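## Task

Move the cardboard box onto the coffee table in the adjoining room so that it rests there unsupported; a robot that tips over or is left leaning counts as failure, and an object the robot still holds or props up at the end does not count.

## Robot and tools

Robot: TidyBot++, a wheeled base (0.54 m long, 0.50 m wide, 0.38 m tall) on four driven casters, carrying one seven-joint arm that ends in a two-finger gripper. The shoulder sits 0.12 m ahead of the base centre and 0.68 m above the floor. Two cameras: base_camera, fixed on the base and looking forward and down (644x364), and wrist_camera, a fisheye (644x476) that looks along the hand. Approximate calibration (K, distortion, T_world_to_cam) was supplied; 'world' there means the base frame, and wrist_camera poses get less accurate as the arm stretches. Loose objects may occasionally be nudged by something outside the robot.

Frames: the base frame has its origin on the floor beneath the base centre, x ahead, y to the left, z up. hand_pose is reported in it: the point midway between the finger pads, with its z axis running out along the fingers and its y axis along the closing direction. The odometry frame is the base frame as it was when the scene began; heading is positive to the left, from -3.142 to 3.142. base_tilt is in degrees, positive when leaning forward or right. Odometry only counts wheel rotation, so slip shows up as travel and drift of a few cm and several degrees builds up.

execute_actions: argument actions is a list holding one action or none (none just reports state and images). An action may contain base, joints and speeds; its motions start at once and may finish at different times, and no action runs past 15 s. base holds exactly one relative move from where the base last reported itself: translate_m (metres, forward positive, -2 to 2), strafe_m (metres, left positive, -2 to 2) or rotate_rad (radians, counter-clockwise from above positive, -6.3 to 6.3). joints holds absolute targets in radians, by name: joint_1_rad (whole arm about vertical, any angle, positive is clockwise from above, opposite to rotate_rad), joint_2_rad shoulder -2.249 to 2.249, joint_3_rad any angle, joint_4_rad elbow -2.579 to 2.579, joint_5_rad any angle, joint_6_rad wrist -2.099 to 2.099, joint_7_rad any angle (hand-down: positive turns counter-clockwise from above; at 1.57 fingers open left/right), plus gripper_pos from 0 (open, pads about 85 mm apart) to 1 (closed, squeezing ~100 N per finger); gap is roughly 85 x (1 - gripper_pos) mm. Unbounded joints take the short way; for bigger turns send steps below half a turn. speeds caps top speed for that action only: translate_m and strafe_m 0.05 to 0.5 m/s, rotate_rad 0.1 to 1.57 rad/s (maximums are the defaults). A base move needing over 8.667 s is refused; so is any unknown key or out-of-range value, and then nothing moves. Keys left out may keep pushing toward earlier targets. cameras: list of base_camera, wrist_camera or all; omitted or null means all, [] means none.

Arm geometry with joint_1_rad 0, joint_3_rad 3.14, joint_5_rad 0 (near the folded start): the arm stays in the x-z plane. Angles from vertical, positive leaning forward: upper arm (0.42 m) = joint_2_rad; forearm (0.31 m) = joint_2_rad - joint_4_rad; hand (0.31 m to the hand point) = that minus joint_6_rad. Forward reach and height above the shoulder are the sums of length times sin and cos of these. A downward hand reaches at most about 0.94 m above the floor, and only close in. Closed fingertips stick out ~20 mm beyond the hand point.

wait: seconds 0 to 10; commands nothing new and returns the usual state and images. zoom_image: camera (base_camera or wrist_camera) and region [x0, y0, x1, y1] in pixels of that camera's latest full image, top-left origin, no larger than 504 by 504. read_manual: optional section, only "licences"; it moves nothing. finished_scene: scene number 1 or 2; irreversible, reports success and starts the next task. Ending a reply without a tool call ends everything.

Results: base_status and joint_status describe how the last accepted action ended. done means reached (for the base: wheels turned the commanded amount, slip included). off_target: stopped away from target, may still push. contact_stop or time_out: target dropped, holding in place. 'joint command not followed' with a cause: a self-collision check rejected the arm targets (gripper still moves); not_followed joints may be retried with later actions. on_its_own lists uncommanded motion. motor_effort is percent of maximum, bracket = peak. Motor temperatures list one value per arm joint. ARM HIT means the arm struck the base or itself. MOTOR HOT appears from 60 °C; at 75 °C an OVER-TEMPERATURE FAULT lets the arm sag and joints show limit_stop_at_motor_heat (resend targets). If any result reports a stop, later motion calls in that same reply are skipped.

Cautions: friction leaves joints a little off; correct by sending last command + (wanted - read). Carrying a load makes the arm sag; never command a held joint to its current reading. A blocked base pushes until timeout and may still claim done. Torque faults (joints 1-4 limit 104.5 N m, 5-7 limit 51.3 N m) freeze the arm 10 s. Do not drive while the arm is snagged on anything about 0.8 m up or higher, and avoid sideways shoves on a raised hand: the robot can tip. Let go of each object so it sits on the table by itself before finishing, and avoid dropping, slamming or forcing things.

Each tool is called after ">>>" as name(argument=value, ...), one argument or row to a line, values as JSON.

## Session

>>> execute_actions(
  actions=[],
)

Scene clock: 0.00 s.
Motor temperatures (°C, as the motors report them): [31 30 27 27 34 32 35]
base_odometry: x=+0.000 y=+0.000 heading=+0.000 (m, m, rad; odometry frame)
base_tilt: forward=-0.2 right=-0.7 (deg)
base_status: not commanded
joint_positions: joint_1_rad=+0.011 joint_2_rad=-0.381 joint_3_rad=+3.171 joint_4_rad=-2.514 joint_5_rad=-0.028 joint_6_rad=-0.897 joint_7_rad=+1.542 gripper_pos=+0.000
joint_status: not commanded
motor_effort: joint_1_rad=+0 joint_2_rad=-1 joint_3_rad=+1 joint_4_rad=+14 joint_5_rad=+1 joint_6_rad=+1 joint_7_rad=+1 (%)
hand_pose: x=+0.2637 y=+0.0036 z=+0.5956 quat_wxyz=(-0.017, +0.997, -0.042, +0.056) (m; base frame)
pictures: base_camera, wrist_camera
camera_calibration (this result's frames):
wrist_camera: T_world_to_cam=[[-0.0932255, -0.995641, 0.002806, 0.0236145], [-0.993504, 0.09284, -0.0658024, 0.347614], [0.065255, -0.00892224, -0.997829, 0.71429], [0, 0, 0, 1]] pos_world=[0.300947, -0.00238784, 0.735547]
Images, in order (width x height): base_camera 644x364, wrist_camera 644x476.

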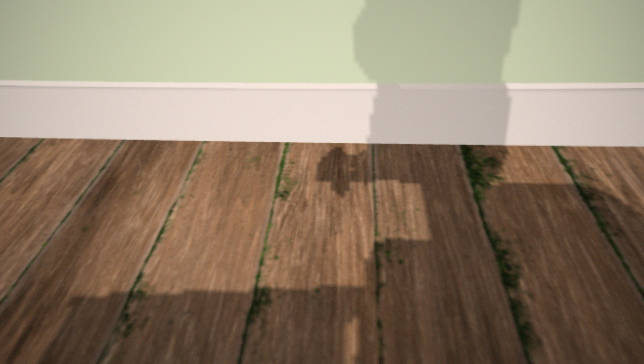

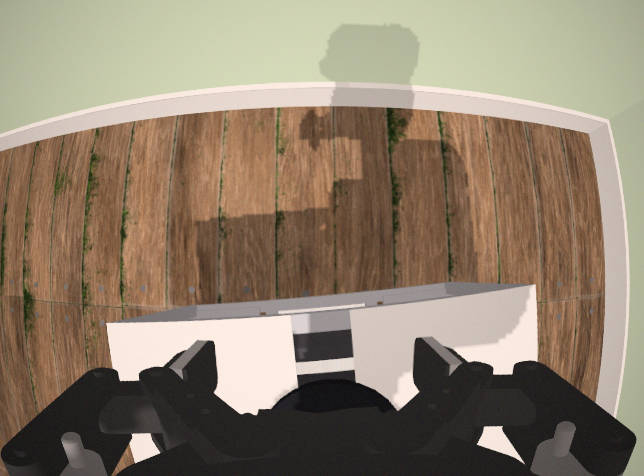

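>>> execute_actions(
  actions=[
    {"base": {"rotate_rad": 1.515}, "joints": {"joint_1_rad": -0.75, "joint_2_rad": -0.5, "joint_3_rad": 3.12, "joint_4_rad": -1.5, "joint_5_rad": 0.03, "joint_6_rad": -1.0, "joint_7_rad": 1.61}},
  ],
)

Scene clock: 7.90 s.
Motor temperatures (°C, as the motors report them): [31 30 27 27 34 32 35]
base_odometry: x=+0.000 y=+0.000 heading=+1.515 (m, m, rad; odometry frame)
base_tilt: forward=-0.2 right=-0.7 (deg)
base_status: done
joint_positions: joint_1_rad=-0.741 joint_2_rad=-0.481 joint_3_rad=+3.137 joint_4_rad=-1.517 joint_5_rad=+0.002 joint_6_rad=-0.961 joint_7_rad=+1.570 gripper_pos=+0.000
joint_status: all done
motor_effort: joint_1_rad=+0(1) joint_2_rad=-2(7) joint_3_rad=+1(2) joint_4_rad=+18(18) joint_5_rad=+0(0) joint_6_rad=+8(8) joint_7_rad=+1(1) (%)
hand_pose: x=+0.3817 y=+0.2449 z=+1.0865 quat_wxyz=(-0.196, +0.783, +0.307, +0.505) (m; base frame)
pictures: base_camera, wrist_camera
camera_calibration (this result's frames):
wrist_camera: T_world_to_cam=[[0.646763, -0.762566, 0.0138069, -0.0779987], [-0.336821, -0.30182, -0.891884, 1.21832], [0.684287, 0.572187, -0.452054, 0.226949], [0, 0, 0, 1]] pos_world=[0.305504, 0.178377, 1.19027]
Images, in order (width x height): base_camera 644x364, wrist_camera 644x476.

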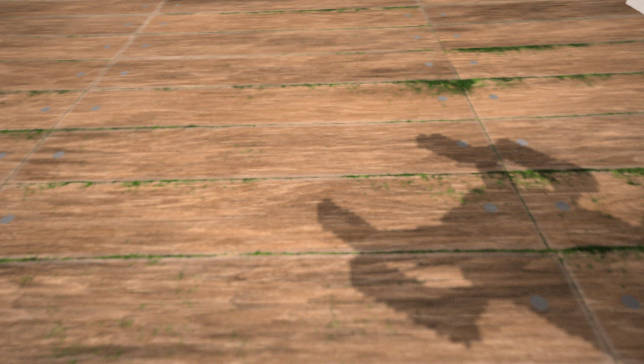

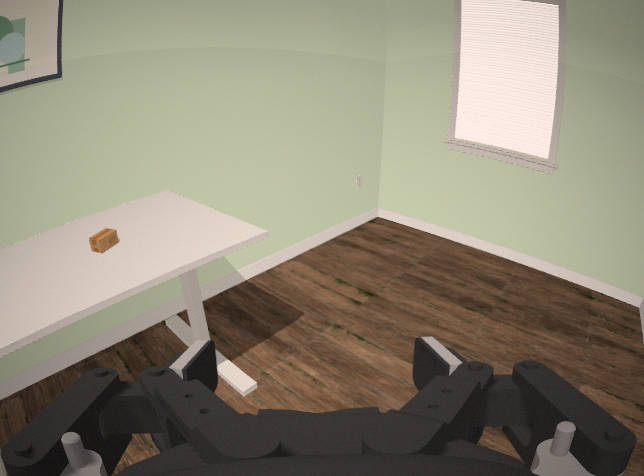

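>>> zoom_image(
  camera="wrist_camera",
  region=[70, 215, 140, 265],
)

>>> zoom_image(
  camera="wrist_camera",
  region=[130, 170, 310, 410],
)

Region (70, 215, 140, 265) of wrist_camera's 644x476 image, scaled by 7.200; it fills the top 360 rows of this view, and the rest is white.

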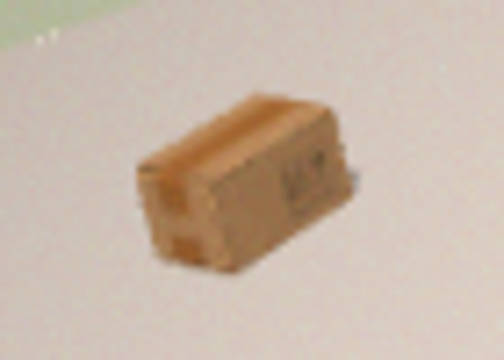

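Region (130, 170, 310, 410) of wrist_camera's 644x476 image, scaled by 2.100; it fills the left 378 columns of this view, and the rest is white.

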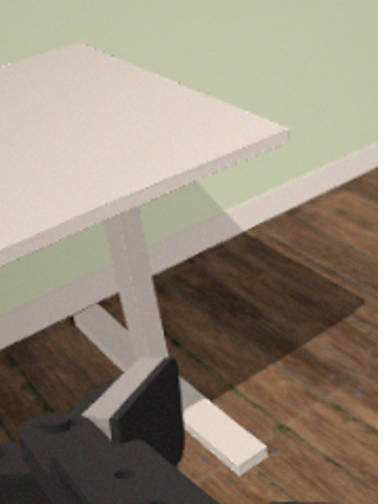

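>>> execute_actions(
  actions=[
    {"base": {"translate_m": 0.405}, "joints": {"joint_1_rad": 0.3}},
  ],
)

Scene clock: 29.57 s.
Motor temperatures (°C, as the motors report them): [31 30 27 27 34 32 35]
base_odometry: x=+0.022 y=+0.405 heading=+1.515 (m, m, rad; odometry frame)
base_tilt: forward=-0.2 right=-0.7 (deg)
base_status: done
joint_positions: joint_1_rad=+0.290 joint_2_rad=-0.488 joint_3_rad=+3.134 joint_4_rad=-1.517 joint_5_rad=+0.003 joint_6_rad=-0.964 joint_7_rad=+1.570 gripper_pos=+0.000
joint_status: all done
motor_effort: joint_1_rad=+0(1) joint_2_rad=-1(6) joint_3_rad=+0(3) joint_4_rad=+18(18) joint_5_rad=+1(1) joint_6_rad=+8(8) joint_7_rad=+1(1) (%)
hand_pose: x=+0.4614 y=-0.0976 z=+1.0880 quat_wxyz=(+0.080, +0.831, -0.118, +0.537) (m; base frame)
pictures: base_camera, wrist_camera
camera_calibration (this result's frames):
wrist_camera: T_world_to_cam=[[-0.320059, -0.947257, 0.0162902, 0.0346147], [-0.430153, 0.129977, -0.89335, 1.22987], [0.844115, -0.292932, -0.449066, 0.207589], [0, 0, 0, 1]] pos_world=[0.364881, -0.0662558, 1.19136]
Images, in order (width x height): base_camera 644x364, wrist_camera 644x476.

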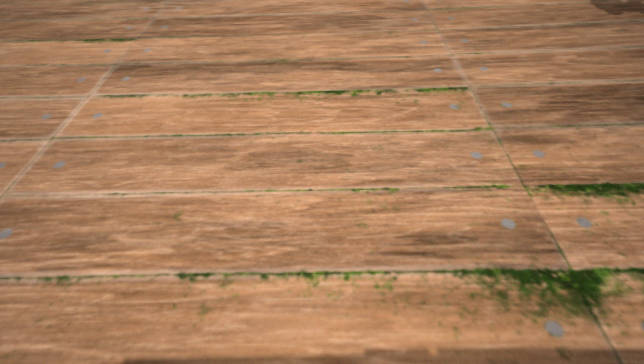

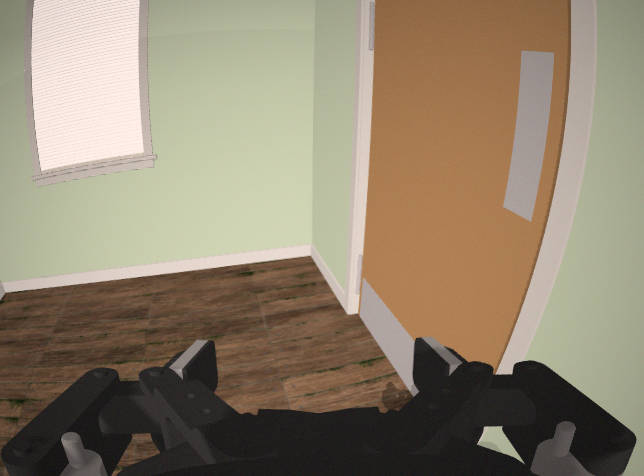

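>>> execute_actions(
  actions=[
    {"base": {"strafe_m": 0.78}, "joints": {"joint_1_rad": -1.583, "joint_2_rad": 0.49, "joint_4_rad": -0.612, "joint_6_rad": -2.05, "joint_7_rad": 0.40}},
  ],
)

Scene clock: 46.53 s.
Motor temperatures (°C, as the motors report them): [31 30 27 27 34 32 35]
base_odometry: x=-0.757 y=+0.448 heading=+1.515 (m, m, rad; odometry frame)
base_tilt: forward=-0.2 right=-0.8 (deg)
base_status: done
joint_positions: joint_1_rad=-1.578 joint_2_rad=+0.477 joint_3_rad=+3.134 joint_4_rad=-0.634 joint_5_rad=+0.008 joint_6_rad=-2.012 joint_7_rad=+0.438 gripper_pos=+0.000
joint_status: all done
motor_effort: joint_1_rad=+0(2) joint_2_rad=-30(33) joint_3_rad=+0(2) joint_4_rad=+14(18) joint_5_rad=+1(0) joint_6_rad=+0(9) joint_7_rad=+1(2) (%)
hand_pose: x=+0.1137 y=+0.4804 z=+0.8839 quat_wxyz=(-0.009, +0.975, +0.223, +0.004) (m; base frame)
pictures: base_camera, wrist_camera
camera_calibration (this result's frames):
wrist_camera: T_world_to_cam=[[0.426938, -0.903902, 0.0261795, 0.359699], [-0.904086, -0.426068, 0.0330786, 0.324974], [-0.0187456, -0.037791, -0.99911, 1.04052], [0, 0, 0, 1]] pos_world=[0.15974, 0.502916, 1.01942]
Images, in order (width x height): base_camera 644x364, wrist_camera 644x476.

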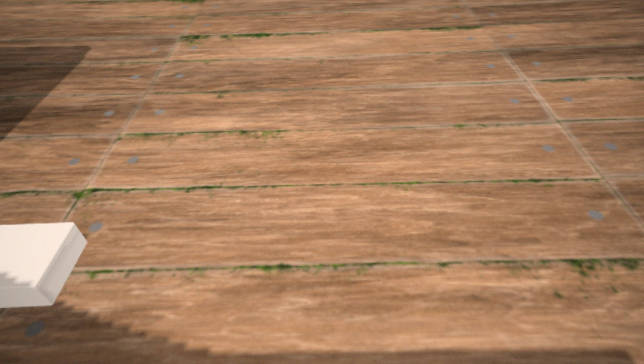

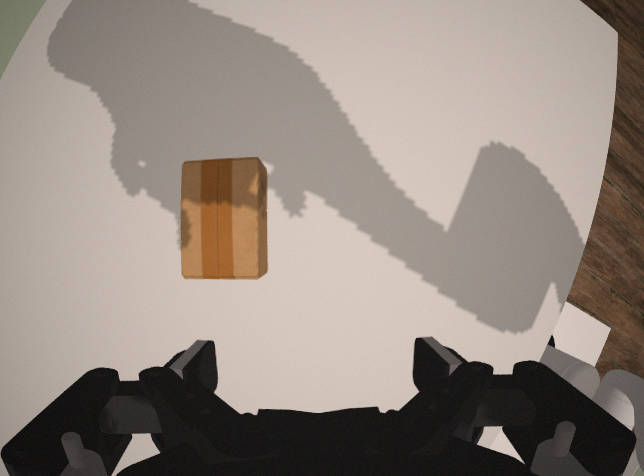

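>>> execute_actions(
  actions=[
    {"base": {"strafe_m": 0.06}, "joints": {"joint_1_rad": -1.516, "joint_2_rad": 0.512, "joint_4_rad": -0.852, "joint_6_rad": -1.76, "joint_7_rad": 0.525}},
  ],
  cameras=["wrist_camera"],
)

Scene clock: 61.33 s.
Motor temperatures (°C, as the motors report them): [31 30 27 27 34 32 35]
base_odometry: x=-0.817 y=+0.452 heading=+1.515 (m, m, rad; odometry frame)
base_tilt: forward=-0.2 right=-0.8 (deg)
base_status: done
joint_positions: joint_1_rad=-1.525 joint_2_rad=+0.508 joint_3_rad=+3.134 joint_4_rad=-0.837 joint_5_rad=+0.008 joint_6_rad=-1.796 joint_7_rad=+0.487 gripper_pos=+0.000
joint_status: all done
motor_effort: joint_1_rad=-1(0) joint_2_rad=-31(35) joint_3_rad=+0(0) joint_4_rad=+15(16) joint_5_rad=+1(1) joint_6_rad=+1(2) joint_7_rad=+1(1) (%)
hand_pose: x=+0.1404 y=+0.5109 z=+0.8088 quat_wxyz=(+0.000, +0.975, +0.221, +0.002) (m; base frame)
pictures: wrist_camera
camera_calibration (this result's frames):
wrist_camera: T_world_to_cam=[[0.423886, -0.904756, 0.0416759, 0.366117], [-0.905531, -0.422421, 0.0396771, 0.35763], [-0.0182933, -0.0545574, -0.998343, 0.975047], [0, 0, 0, 1]] pos_world=[0.18649, 0.535513, 0.943983]
Images, in order (width x height): wrist_camera 644x476.

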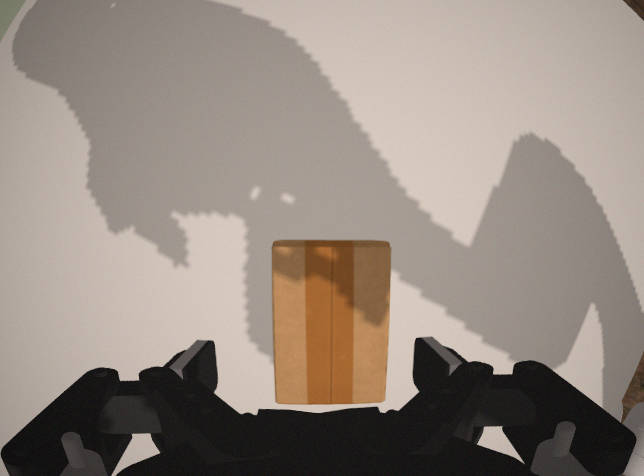

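>>> execute_actions(
  actions=[
    {"joints": {"joint_2_rad": 0.46, "joint_4_rad": -1.077, "joint_6_rad": -1.577}},
  ],
  cameras=["wrist_camera"],
)

Scene clock: 72.80 s.
Motor temperatures (°C, as the motors report them): [31 31 27 27 34 32 35]
base_odometry: x=-0.817 y=+0.452 heading=+1.515 (m, m, rad; odometry frame)
base_tilt: forward=-0.2 right=-0.8 (deg)
base_status: not commanded
joint_positions: joint_1_rad=-1.525 joint_2_rad=+0.482 joint_3_rad=+3.134 joint_4_rad=-1.059 joint_5_rad=+0.008 joint_6_rad=-1.614 joint_7_rad=+0.487 gripper_pos=+0.000
joint_status: all done
motor_effort: joint_1_rad=+0(0) joint_2_rad=-31(33) joint_3_rad=-1(1) joint_4_rad=+16(16) joint_5_rad=+1(1) joint_6_rad=+0(1) joint_7_rad=+1(1) (%)
hand_pose: x=+0.1400 y=+0.5045 z=+0.7530 quat_wxyz=(+0.007, +0.975, +0.222, +0.000) (m; base frame)
pictures: wrist_camera
camera_calibration (this result's frames):
wrist_camera: T_world_to_cam=[[0.42525, -0.903398, 0.0550765, 0.351905], [-0.904888, -0.423135, 0.0462033, 0.352091], [-0.0184352, -0.069486, -0.997413, 0.925789], [0, 0, 0, 1]] pos_world=[0.186022, 0.531222, 0.887744]
Images, in order (width x height): wrist_camera 644x476.

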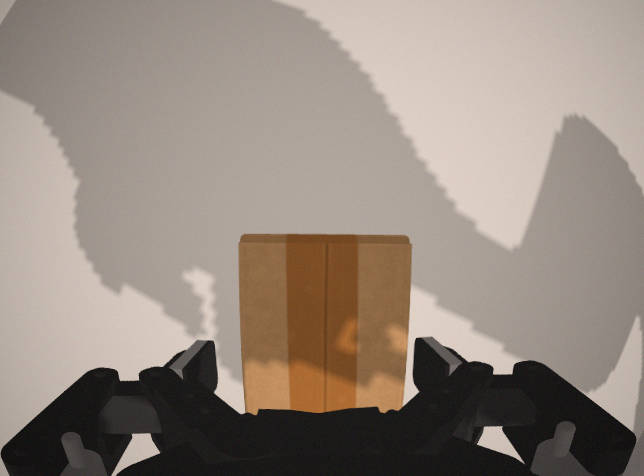

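>>> execute_actions(
  actions=[
    {"joints": {"gripper_pos": 1.0}},
  ],
  cameras=["wrist_camera"],
)

Scene clock: 77.13 s.
Motor temperatures (°C, as the motors report them): [31 31 27 27 34 32 35]
base_odometry: x=-0.817 y=+0.452 heading=+1.515 (m, m, rad; odometry frame)
base_tilt: forward=-0.2 right=-0.8 (deg)
base_status: not commanded
joint_positions: joint_1_rad=-1.525 joint_2_rad=+0.477 joint_3_rad=+3.134 joint_4_rad=-1.061 joint_5_rad=+0.008 joint_6_rad=-1.614 joint_7_rad=+0.487 gripper_pos=+0.353
joint_status: gripper_pos off_target (ended at +0.353, target +1.000)
motor_effort: joint_1_rad=+0(0) joint_2_rad=-32(33) joint_3_rad=+0(0) joint_4_rad=+15(17) joint_5_rad=+1(1) joint_6_rad=+0(1) joint_7_rad=+1(1) (%)
hand_pose: x=+0.1399 y=+0.5035 z=+0.7547 quat_wxyz=(+0.006, +0.975, +0.222, +0.001) (m; base frame)
pictures: wrist_camera
camera_calibration (this result's frames):
wrist_camera: T_world_to_cam=[[0.42524, -0.903554, 0.0525467, 0.352909], [-0.904896, -0.423262, 0.044855, 0.352636], [-0.0182879, -0.0666234, -0.997611, 0.926128], [0, 0, 0, 1]] pos_world=[0.185965, 0.529832, 0.889553]
Images, in order (width x height): wrist_camera 644x476.

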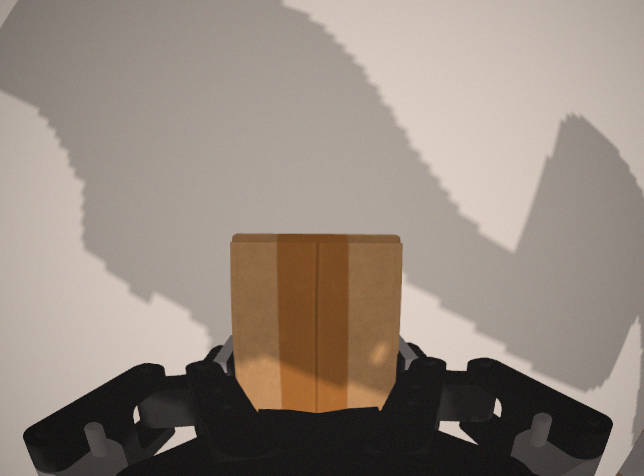

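>>> execute_actions(
  actions=[
    {"base": {"strafe_m": -1.14}, "joints": {"joint_1_rad": -0.4, "joint_2_rad": -0.6, "joint_4_rad": -1.1, "joint_6_rad": -1.7}},
  ],
  cameras=["base_camera"],
)

>>> execute_actions(
  actions=[
    {"base": {"translate_m": 1.17}, "joints": {"joint_1_rad": 1.58, "joint_6_rad": -2.0, "joint_7_rad": 1.61}},
  ],
)

Scene clock: 86.87 s.
Motor temperatures (°C, as the motors report them): [31 31 27 27 34 32 35]
base_odometry: x=+0.322 y=+0.388 heading=+1.515 (m, m, rad; odometry frame)
base_tilt: forward=-0.2 right=-0.7 (deg)
base_status: done
joint_positions: joint_1_rad=-0.411 joint_2_rad=-0.589 joint_3_rad=+3.133 joint_4_rad=-1.082 joint_5_rad=+0.010 joint_6_rad=-1.668 joint_7_rad=+0.487 gripper_pos=+0.353
joint_status: all done
motor_effort: joint_1_rad=+0(2) joint_2_rad=+8(36) joint_3_rad=+0(3) joint_4_rad=+12(17) joint_5_rad=+1(1) joint_6_rad=+8(8) joint_7_rad=+1(1) (%)
hand_pose: x=+0.2776 y=+0.0709 z=+1.1354 quat_wxyz=(-0.317, +0.833, -0.290, +0.348) (m; base frame)
pictures: base_camera
Images, in order (width x height): base_camera 644x364.

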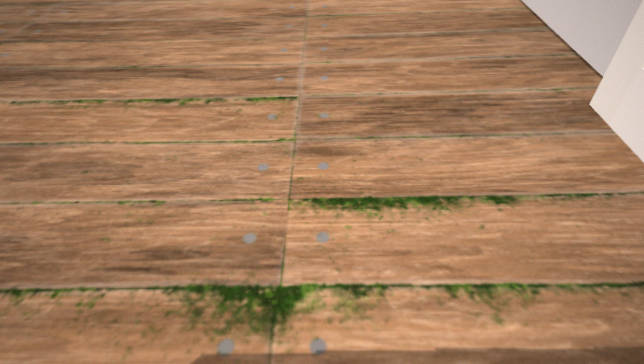

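Scene clock: 90.57 s.
Motor temperatures (°C, as the motors report them): [31 31 27 27 34 32 35]
base_odometry: x=+0.387 y=+1.557 heading=+1.515 (m, m, rad; odometry frame)
base_tilt: forward=-0.2 right=-0.7 (deg)
base_status: done
joint_positions: joint_1_rad=+1.571 joint_2_rad=-0.592 joint_3_rad=+3.133 joint_4_rad=-1.083 joint_5_rad=+0.010 joint_6_rad=-1.965 joint_7_rad=+1.572 gripper_pos=+0.353
joint_status: all done
motor_effort: joint_1_rad=+0(1) joint_2_rad=+8(11) joint_3_rad=+1(2) joint_4_rad=+11(12) joint_5_rad=+1(1) joint_6_rad=+7(9) joint_7_rad=+1(0) (%)
hand_pose: x=+0.1201 y=-0.1102 z=+1.0670 quat_wxyz=(+0.241, +0.667, -0.665, +0.234) (m; base frame)
pictures: base_camera, wrist_camera
camera_calibration (this result's frames):
wrist_camera: T_world_to_cam=[[-0.998738, 0.0334763, 0.0374333, 0.080867], [0.00442227, 0.801138, -0.598463, 0.773052], [-0.0500235, -0.597542, -0.800275, 0.931188], [0, 0, 0, 1]] pos_world=[0.123928, -0.0656038, 1.20482]
Images, in order (width x height): base_camera 644x364, wrist_camera 644x476.

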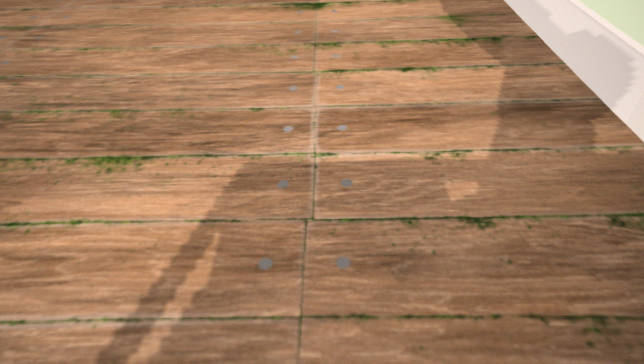

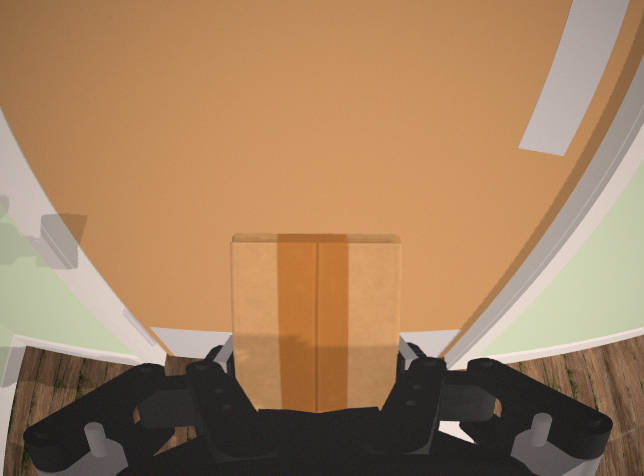

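>>> execute_actions(
  actions=[
    {"base": {"strafe_m": -0.22}},
  ],
  cameras=["base_camera"],
)

Scene clock: 99.30 s.
Motor temperatures (°C, as the motors report them): [31 31 27 27 34 32 35]
base_odometry: x=+0.607 y=+1.545 heading=+1.516 (m, m, rad; odometry frame)
base_tilt: forward=-0.2 right=-0.7 (deg)
base_status: done
joint_positions: joint_1_rad=+1.571 joint_2_rad=-0.590 joint_3_rad=+3.133 joint_4_rad=-1.087 joint_5_rad=+0.010 joint_6_rad=-1.968 joint_7_rad=+1.572 gripper_pos=+0.353
joint_status: not commanded
motor_effort: joint_1_rad=+0(0) joint_2_rad=+7(13) joint_3_rad=+1(1) joint_4_rad=+11(12) joint_5_rad=+1(1) joint_6_rad=+6(7) joint_7_rad=+1(1) (%)
hand_pose: x=+0.1201 y=-0.1104 z=+1.0649 quat_wxyz=(+0.238, +0.668, -0.666, +0.231) (m; base frame)
pictures: base_camera
Images, in order (width x height): base_camera 644x364.

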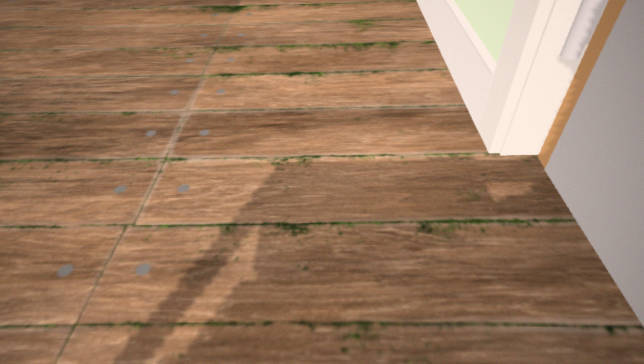

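>>> execute_actions(
  actions=[
    {"base": {"strafe_m": -0.74}, "speeds": {"strafe_m": 0.22}, "joints": {"joint_1_rad": 2.7, "joint_2_rad": -0.2, "joint_4_rad": -0.9, "joint_6_rad": -1.6}},
  ],
)

Scene clock: 109.37 s.
Motor temperatures (°C, as the motors report them): [31 31 27 27 34 32 35]
base_odometry: x=+1.346 y=+1.504 heading=+1.516 (m, m, rad; odometry frame)
base_tilt: forward=-0.2 right=-0.7 (deg)
base_status: done
joint_positions: joint_1_rad=+2.690 joint_2_rad=-0.211 joint_3_rad=+3.132 joint_4_rad=-0.925 joint_5_rad=+0.012 joint_6_rad=-1.641 joint_7_rad=+1.572 gripper_pos=+0.353
joint_status: all done
motor_effort: joint_1_rad=+0(3) joint_2_rad=-7(12) joint_3_rad=+0(4) joint_4_rad=+15(15) joint_5_rad=+1(2) joint_6_rad=+7(8) joint_7_rad=+1(1) (%)
hand_pose: x=-0.1841 y=-0.1490 z=+1.1108 quat_wxyz=(+0.374, +0.209, -0.900, +0.081) (m; base frame)
pictures: base_camera, wrist_camera
camera_calibration (this result's frames):
wrist_camera: T_world_to_cam=[[-0.405768, 0.913334, 0.0342479, 0.0204925], [0.663543, 0.320149, -0.676177, 0.967728], [-0.62854, -0.251646, -0.735943, 0.801391], [0, 0, 0, 1]] pos_world=[-0.130108, -0.126866, 1.24343]
Images, in order (width x height): base_camera 644x364, wrist_camera 644x476.

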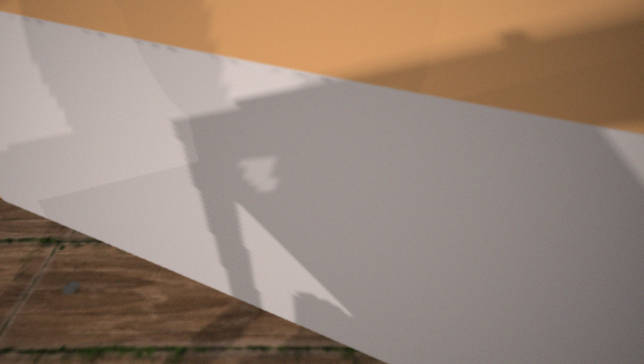

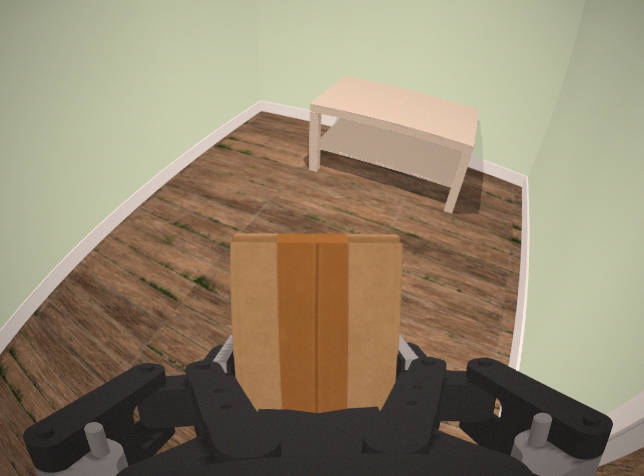

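>>> execute_actions(
  actions=[
    {"base": {"translate_m": -1.36}, "speeds": {"translate_m": 0.33}, "joints": {"joint_1_rad": 2.82, "joint_2_rad": 0.89, "joint_4_rad": -0.77, "joint_6_rad": -1.43}},
  ],
)

Scene clock: 129.53 s.
Motor temperatures (°C, as the motors report them): [31 31 27 27 34 32 35]
base_odometry: x=+1.271 y=+0.145 heading=+1.516 (m, m, rad; odometry frame)
base_tilt: forward=-0.3 right=-0.7 (deg)
base_status: done
joint_positions: joint_1_rad=+2.813 joint_2_rad=+0.886 joint_3_rad=+3.131 joint_4_rad=-0.792 joint_5_rad=+0.012 joint_6_rad=-1.465 joint_7_rad=+1.572 gripper_pos=+0.353
joint_status: all done
motor_effort: joint_1_rad=+0(3) joint_2_rad=-43(45) joint_3_rad=-1(2) joint_4_rad=+16(18) joint_5_rad=+1(1) joint_6_rad=+0(9) joint_7_rad=+1(1) (%)
hand_pose: x=-0.4839 y=-0.2084 z=+0.6028 quat_wxyz=(-0.001, +0.168, -0.986, -0.002) (m; base frame)
pictures: base_camera, wrist_camera
camera_calibration (this result's frames):
wrist_camera: T_world_to_cam=[[-0.323983, 0.944964, 0.0455839, 0.00978689], [0.945638, 0.322017, 0.0455432, 0.543952], [0.0283579, 0.057861, -0.997922, 0.764448], [0, 0, 0, 1]] pos_world=[-0.532889, -0.228642, 0.73764]
Images, in order (width x height): base_camera 644x364, wrist_camera 644x476.

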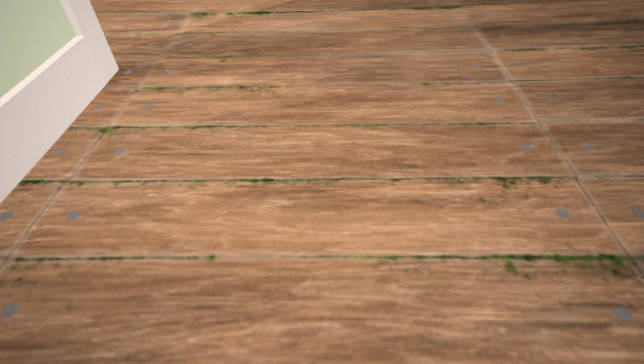

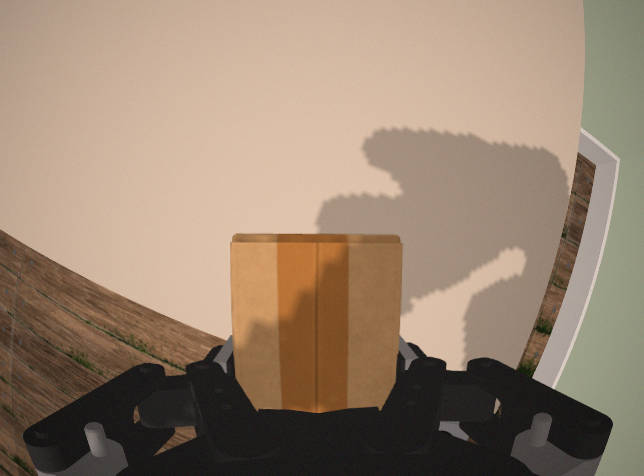

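>>> execute_actions(
  actions=[
    {"base": {"translate_m": -0.08}, "joints": {"joint_2_rad": 1.066, "joint_4_rad": -0.73, "joint_6_rad": -1.298}},
  ],
  cameras=["wrist_camera"],
)

Scene clock: 136.87 s.
Motor temperatures (°C, as the motors report them): [31 31 27 27 34 32 35]
base_odometry: x=+1.267 y=+0.065 heading=+1.516 (m, m, rad; odometry frame)
base_tilt: forward=-0.2 right=-0.7 (deg)
base_status: done
joint_positions: joint_1_rad=+2.816 joint_2_rad=+1.074 joint_3_rad=+3.131 joint_4_rad=-0.748 joint_5_rad=+0.012 joint_6_rad=-1.331 joint_7_rad=+1.572 gripper_pos=+0.353
joint_status: all done
motor_effort: joint_1_rad=+0(3) joint_2_rad=-46(52) joint_3_rad=-1(1) joint_4_rad=+16(18) joint_5_rad=+1(1) joint_6_rad=+0(1) joint_7_rad=+1(1) (%)
hand_pose: x=-0.5156 y=-0.2171 z=+0.4929 quat_wxyz=(-0.006, +0.166, -0.986, -0.002) (m; base frame)
pictures: wrist_camera
camera_calibration (this result's frames):
wrist_camera: T_world_to_cam=[[-0.321184, 0.945982, 0.0442492, 0.0150422], [0.946248, 0.31869, 0.0552475, 0.576603], [0.0381614, 0.0596153, -0.997492, 0.661425], [0, 0, 0, 1]] pos_world=[-0.566019, -0.237418, 0.627244]
Images, in order (width x height): wrist_camera 644x476.

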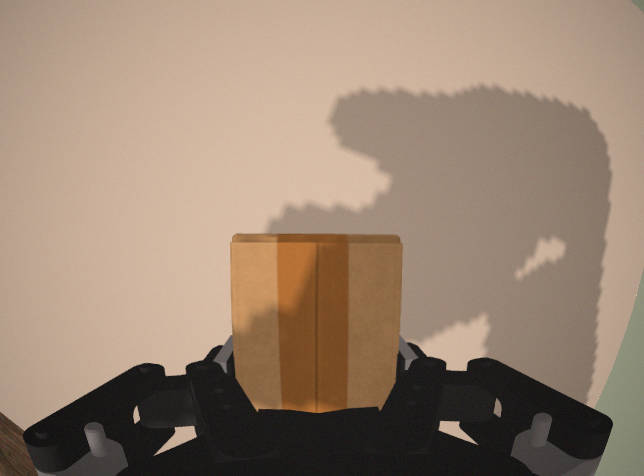

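>>> execute_actions(
  actions=[
    {"joints": {"joint_2_rad": 1.116, "joint_6_rad": -1.262}},
  ],
  cameras=["wrist_camera"],
)

Scene clock: 139.37 s.
Motor temperatures (°C, as the motors report them): [31 31 27 27 34 32 35]
base_odometry: x=+1.267 y=+0.066 heading=+1.516 (m, m, rad; odometry frame)
base_tilt: forward=-0.3 right=-0.7 (deg)
base_status: not commanded
joint_positions: joint_1_rad=+2.816 joint_2_rad=+1.087 joint_3_rad=+3.131 joint_4_rad=-0.744 joint_5_rad=+0.012 joint_6_rad=-1.304 joint_7_rad=+1.572 gripper_pos=+0.353
joint_status: all done
motor_effort: joint_1_rad=+0(1) joint_2_rad=-40(48) joint_3_rad=-1(1) joint_4_rad=+13(16) joint_5_rad=+1(1) joint_6_rad=+1(4) joint_7_rad=+1(1) (%)
hand_pose: x=-0.5228 y=-0.2195 z=+0.4855 quat_wxyz=(+0.004, +0.166, -0.986, -0.001) (m; base frame)
pictures: wrist_camera
camera_calibration (this result's frames):
wrist_camera: T_world_to_cam=[[-0.320426, 0.946249, 0.044038, 0.0159553], [0.947046, 0.318984, 0.036796, 0.594048], [0.0207708, 0.0534964, -0.998352, 0.644467], [0, 0, 0, 1]] pos_world=[-0.570864, -0.239066, 0.620844]
Images, in order (width x height): wrist_camera 644x476.

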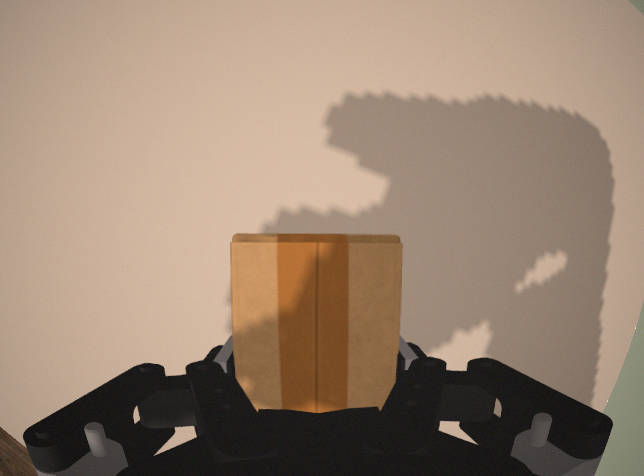

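The shoulder effort dropped, so the box is resting on the table. Releasing and lifting clear.

>>> execute_actions(
  actions=[
    {"joints": {"joint_2_rad": 1.09, "gripper_pos": 0.05}},
  ],
  cameras=[],
)

>>> execute_actions(
  actions=[
    {"joints": {"joint_2_rad": 0.95, "joint_6_rad": -1.43}},
  ],
)

Scene clock: 142.47 s.
Motor temperatures (°C, as the motors report them): [31 31 27 27 34 32 35]
base_odometry: x=+1.267 y=+0.066 heading=+1.516 (m, m, rad; odometry frame)
base_tilt: forward=-0.3 right=-0.7 (deg)
base_status: not commanded
joint_positions: joint_1_rad=+2.816 joint_2_rad=+1.087 joint_3_rad=+3.131 joint_4_rad=-0.744 joint_5_rad=+0.012 joint_6_rad=-1.301 joint_7_rad=+1.572 gripper_pos=+0.050
joint_status: all done
motor_effort: joint_1_rad=+0(1) joint_2_rad=-45(47) joint_3_rad=-1(1) joint_4_rad=+15(16) joint_5_rad=+1(1) joint_6_rad=+1(2) joint_7_rad=+1(1) (%)
hand_pose: x=-0.5238 y=-0.2199 z=+0.4858 quat_wxyz=(+0.005, +0.166, -0.986, +0.000) (m; base frame)
pictures: none
No camera images: the call's "cameras" was empty. Leave "cameras" out to get every camera's image.

Scene clock: 143.57 s.
Motor temperatures (°C, as the motors report them): [31 31 27 27 34 32 35]
base_odometry: x=+1.267 y=+0.066 heading=+1.516 (m, m, rad; odometry frame)
base_tilt: forward=-0.3 right=-0.7 (deg)
base_status: not commanded
joint_positions: joint_1_rad=+2.816 joint_2_rad=+0.947 joint_3_rad=+3.131 joint_4_rad=-0.741 joint_5_rad=+0.012 joint_6_rad=-1.396 joint_7_rad=+1.572 gripper_pos=+0.050
joint_status: all done
motor_effort: joint_1_rad=+0(0) joint_2_rad=-43(49) joint_3_rad=-1(1) joint_4_rad=+16(16) joint_5_rad=+1(1) joint_6_rad=+1(1) joint_7_rad=+1(1) (%)
hand_pose: x=-0.5165 y=-0.2172 z=+0.5801 quat_wxyz=(+0.029, +0.166, -0.986, +0.003) (m; base frame)
pictures: base_camera, wrist_camera
camera_calibration (this result's frames):
wrist_camera: T_world_to_cam=[[-0.317977, 0.947043, 0.0447201, 0.0126131], [0.947696, 0.318862, -0.0140966, 0.613668], [-0.0276096, 0.0378987, -0.9989, 0.710565], [0, 0, 0, 1]] pos_world=[-0.557941, -0.23455, 0.71787]
Images, in order (width x height): base_camera 644x364, wrist_camera 644x476.

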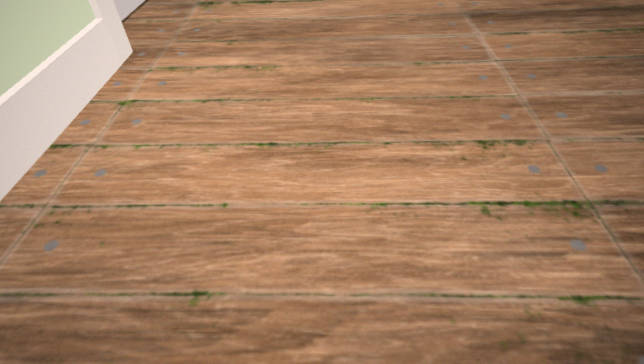

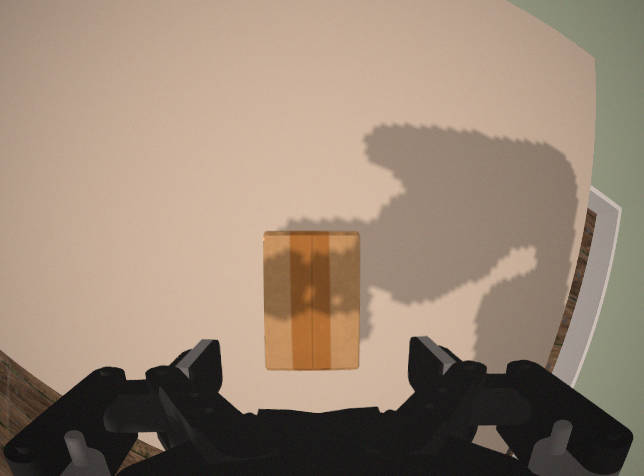

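>>> finished_scene(
  scene=2,
)

The scene is finished: the task was done.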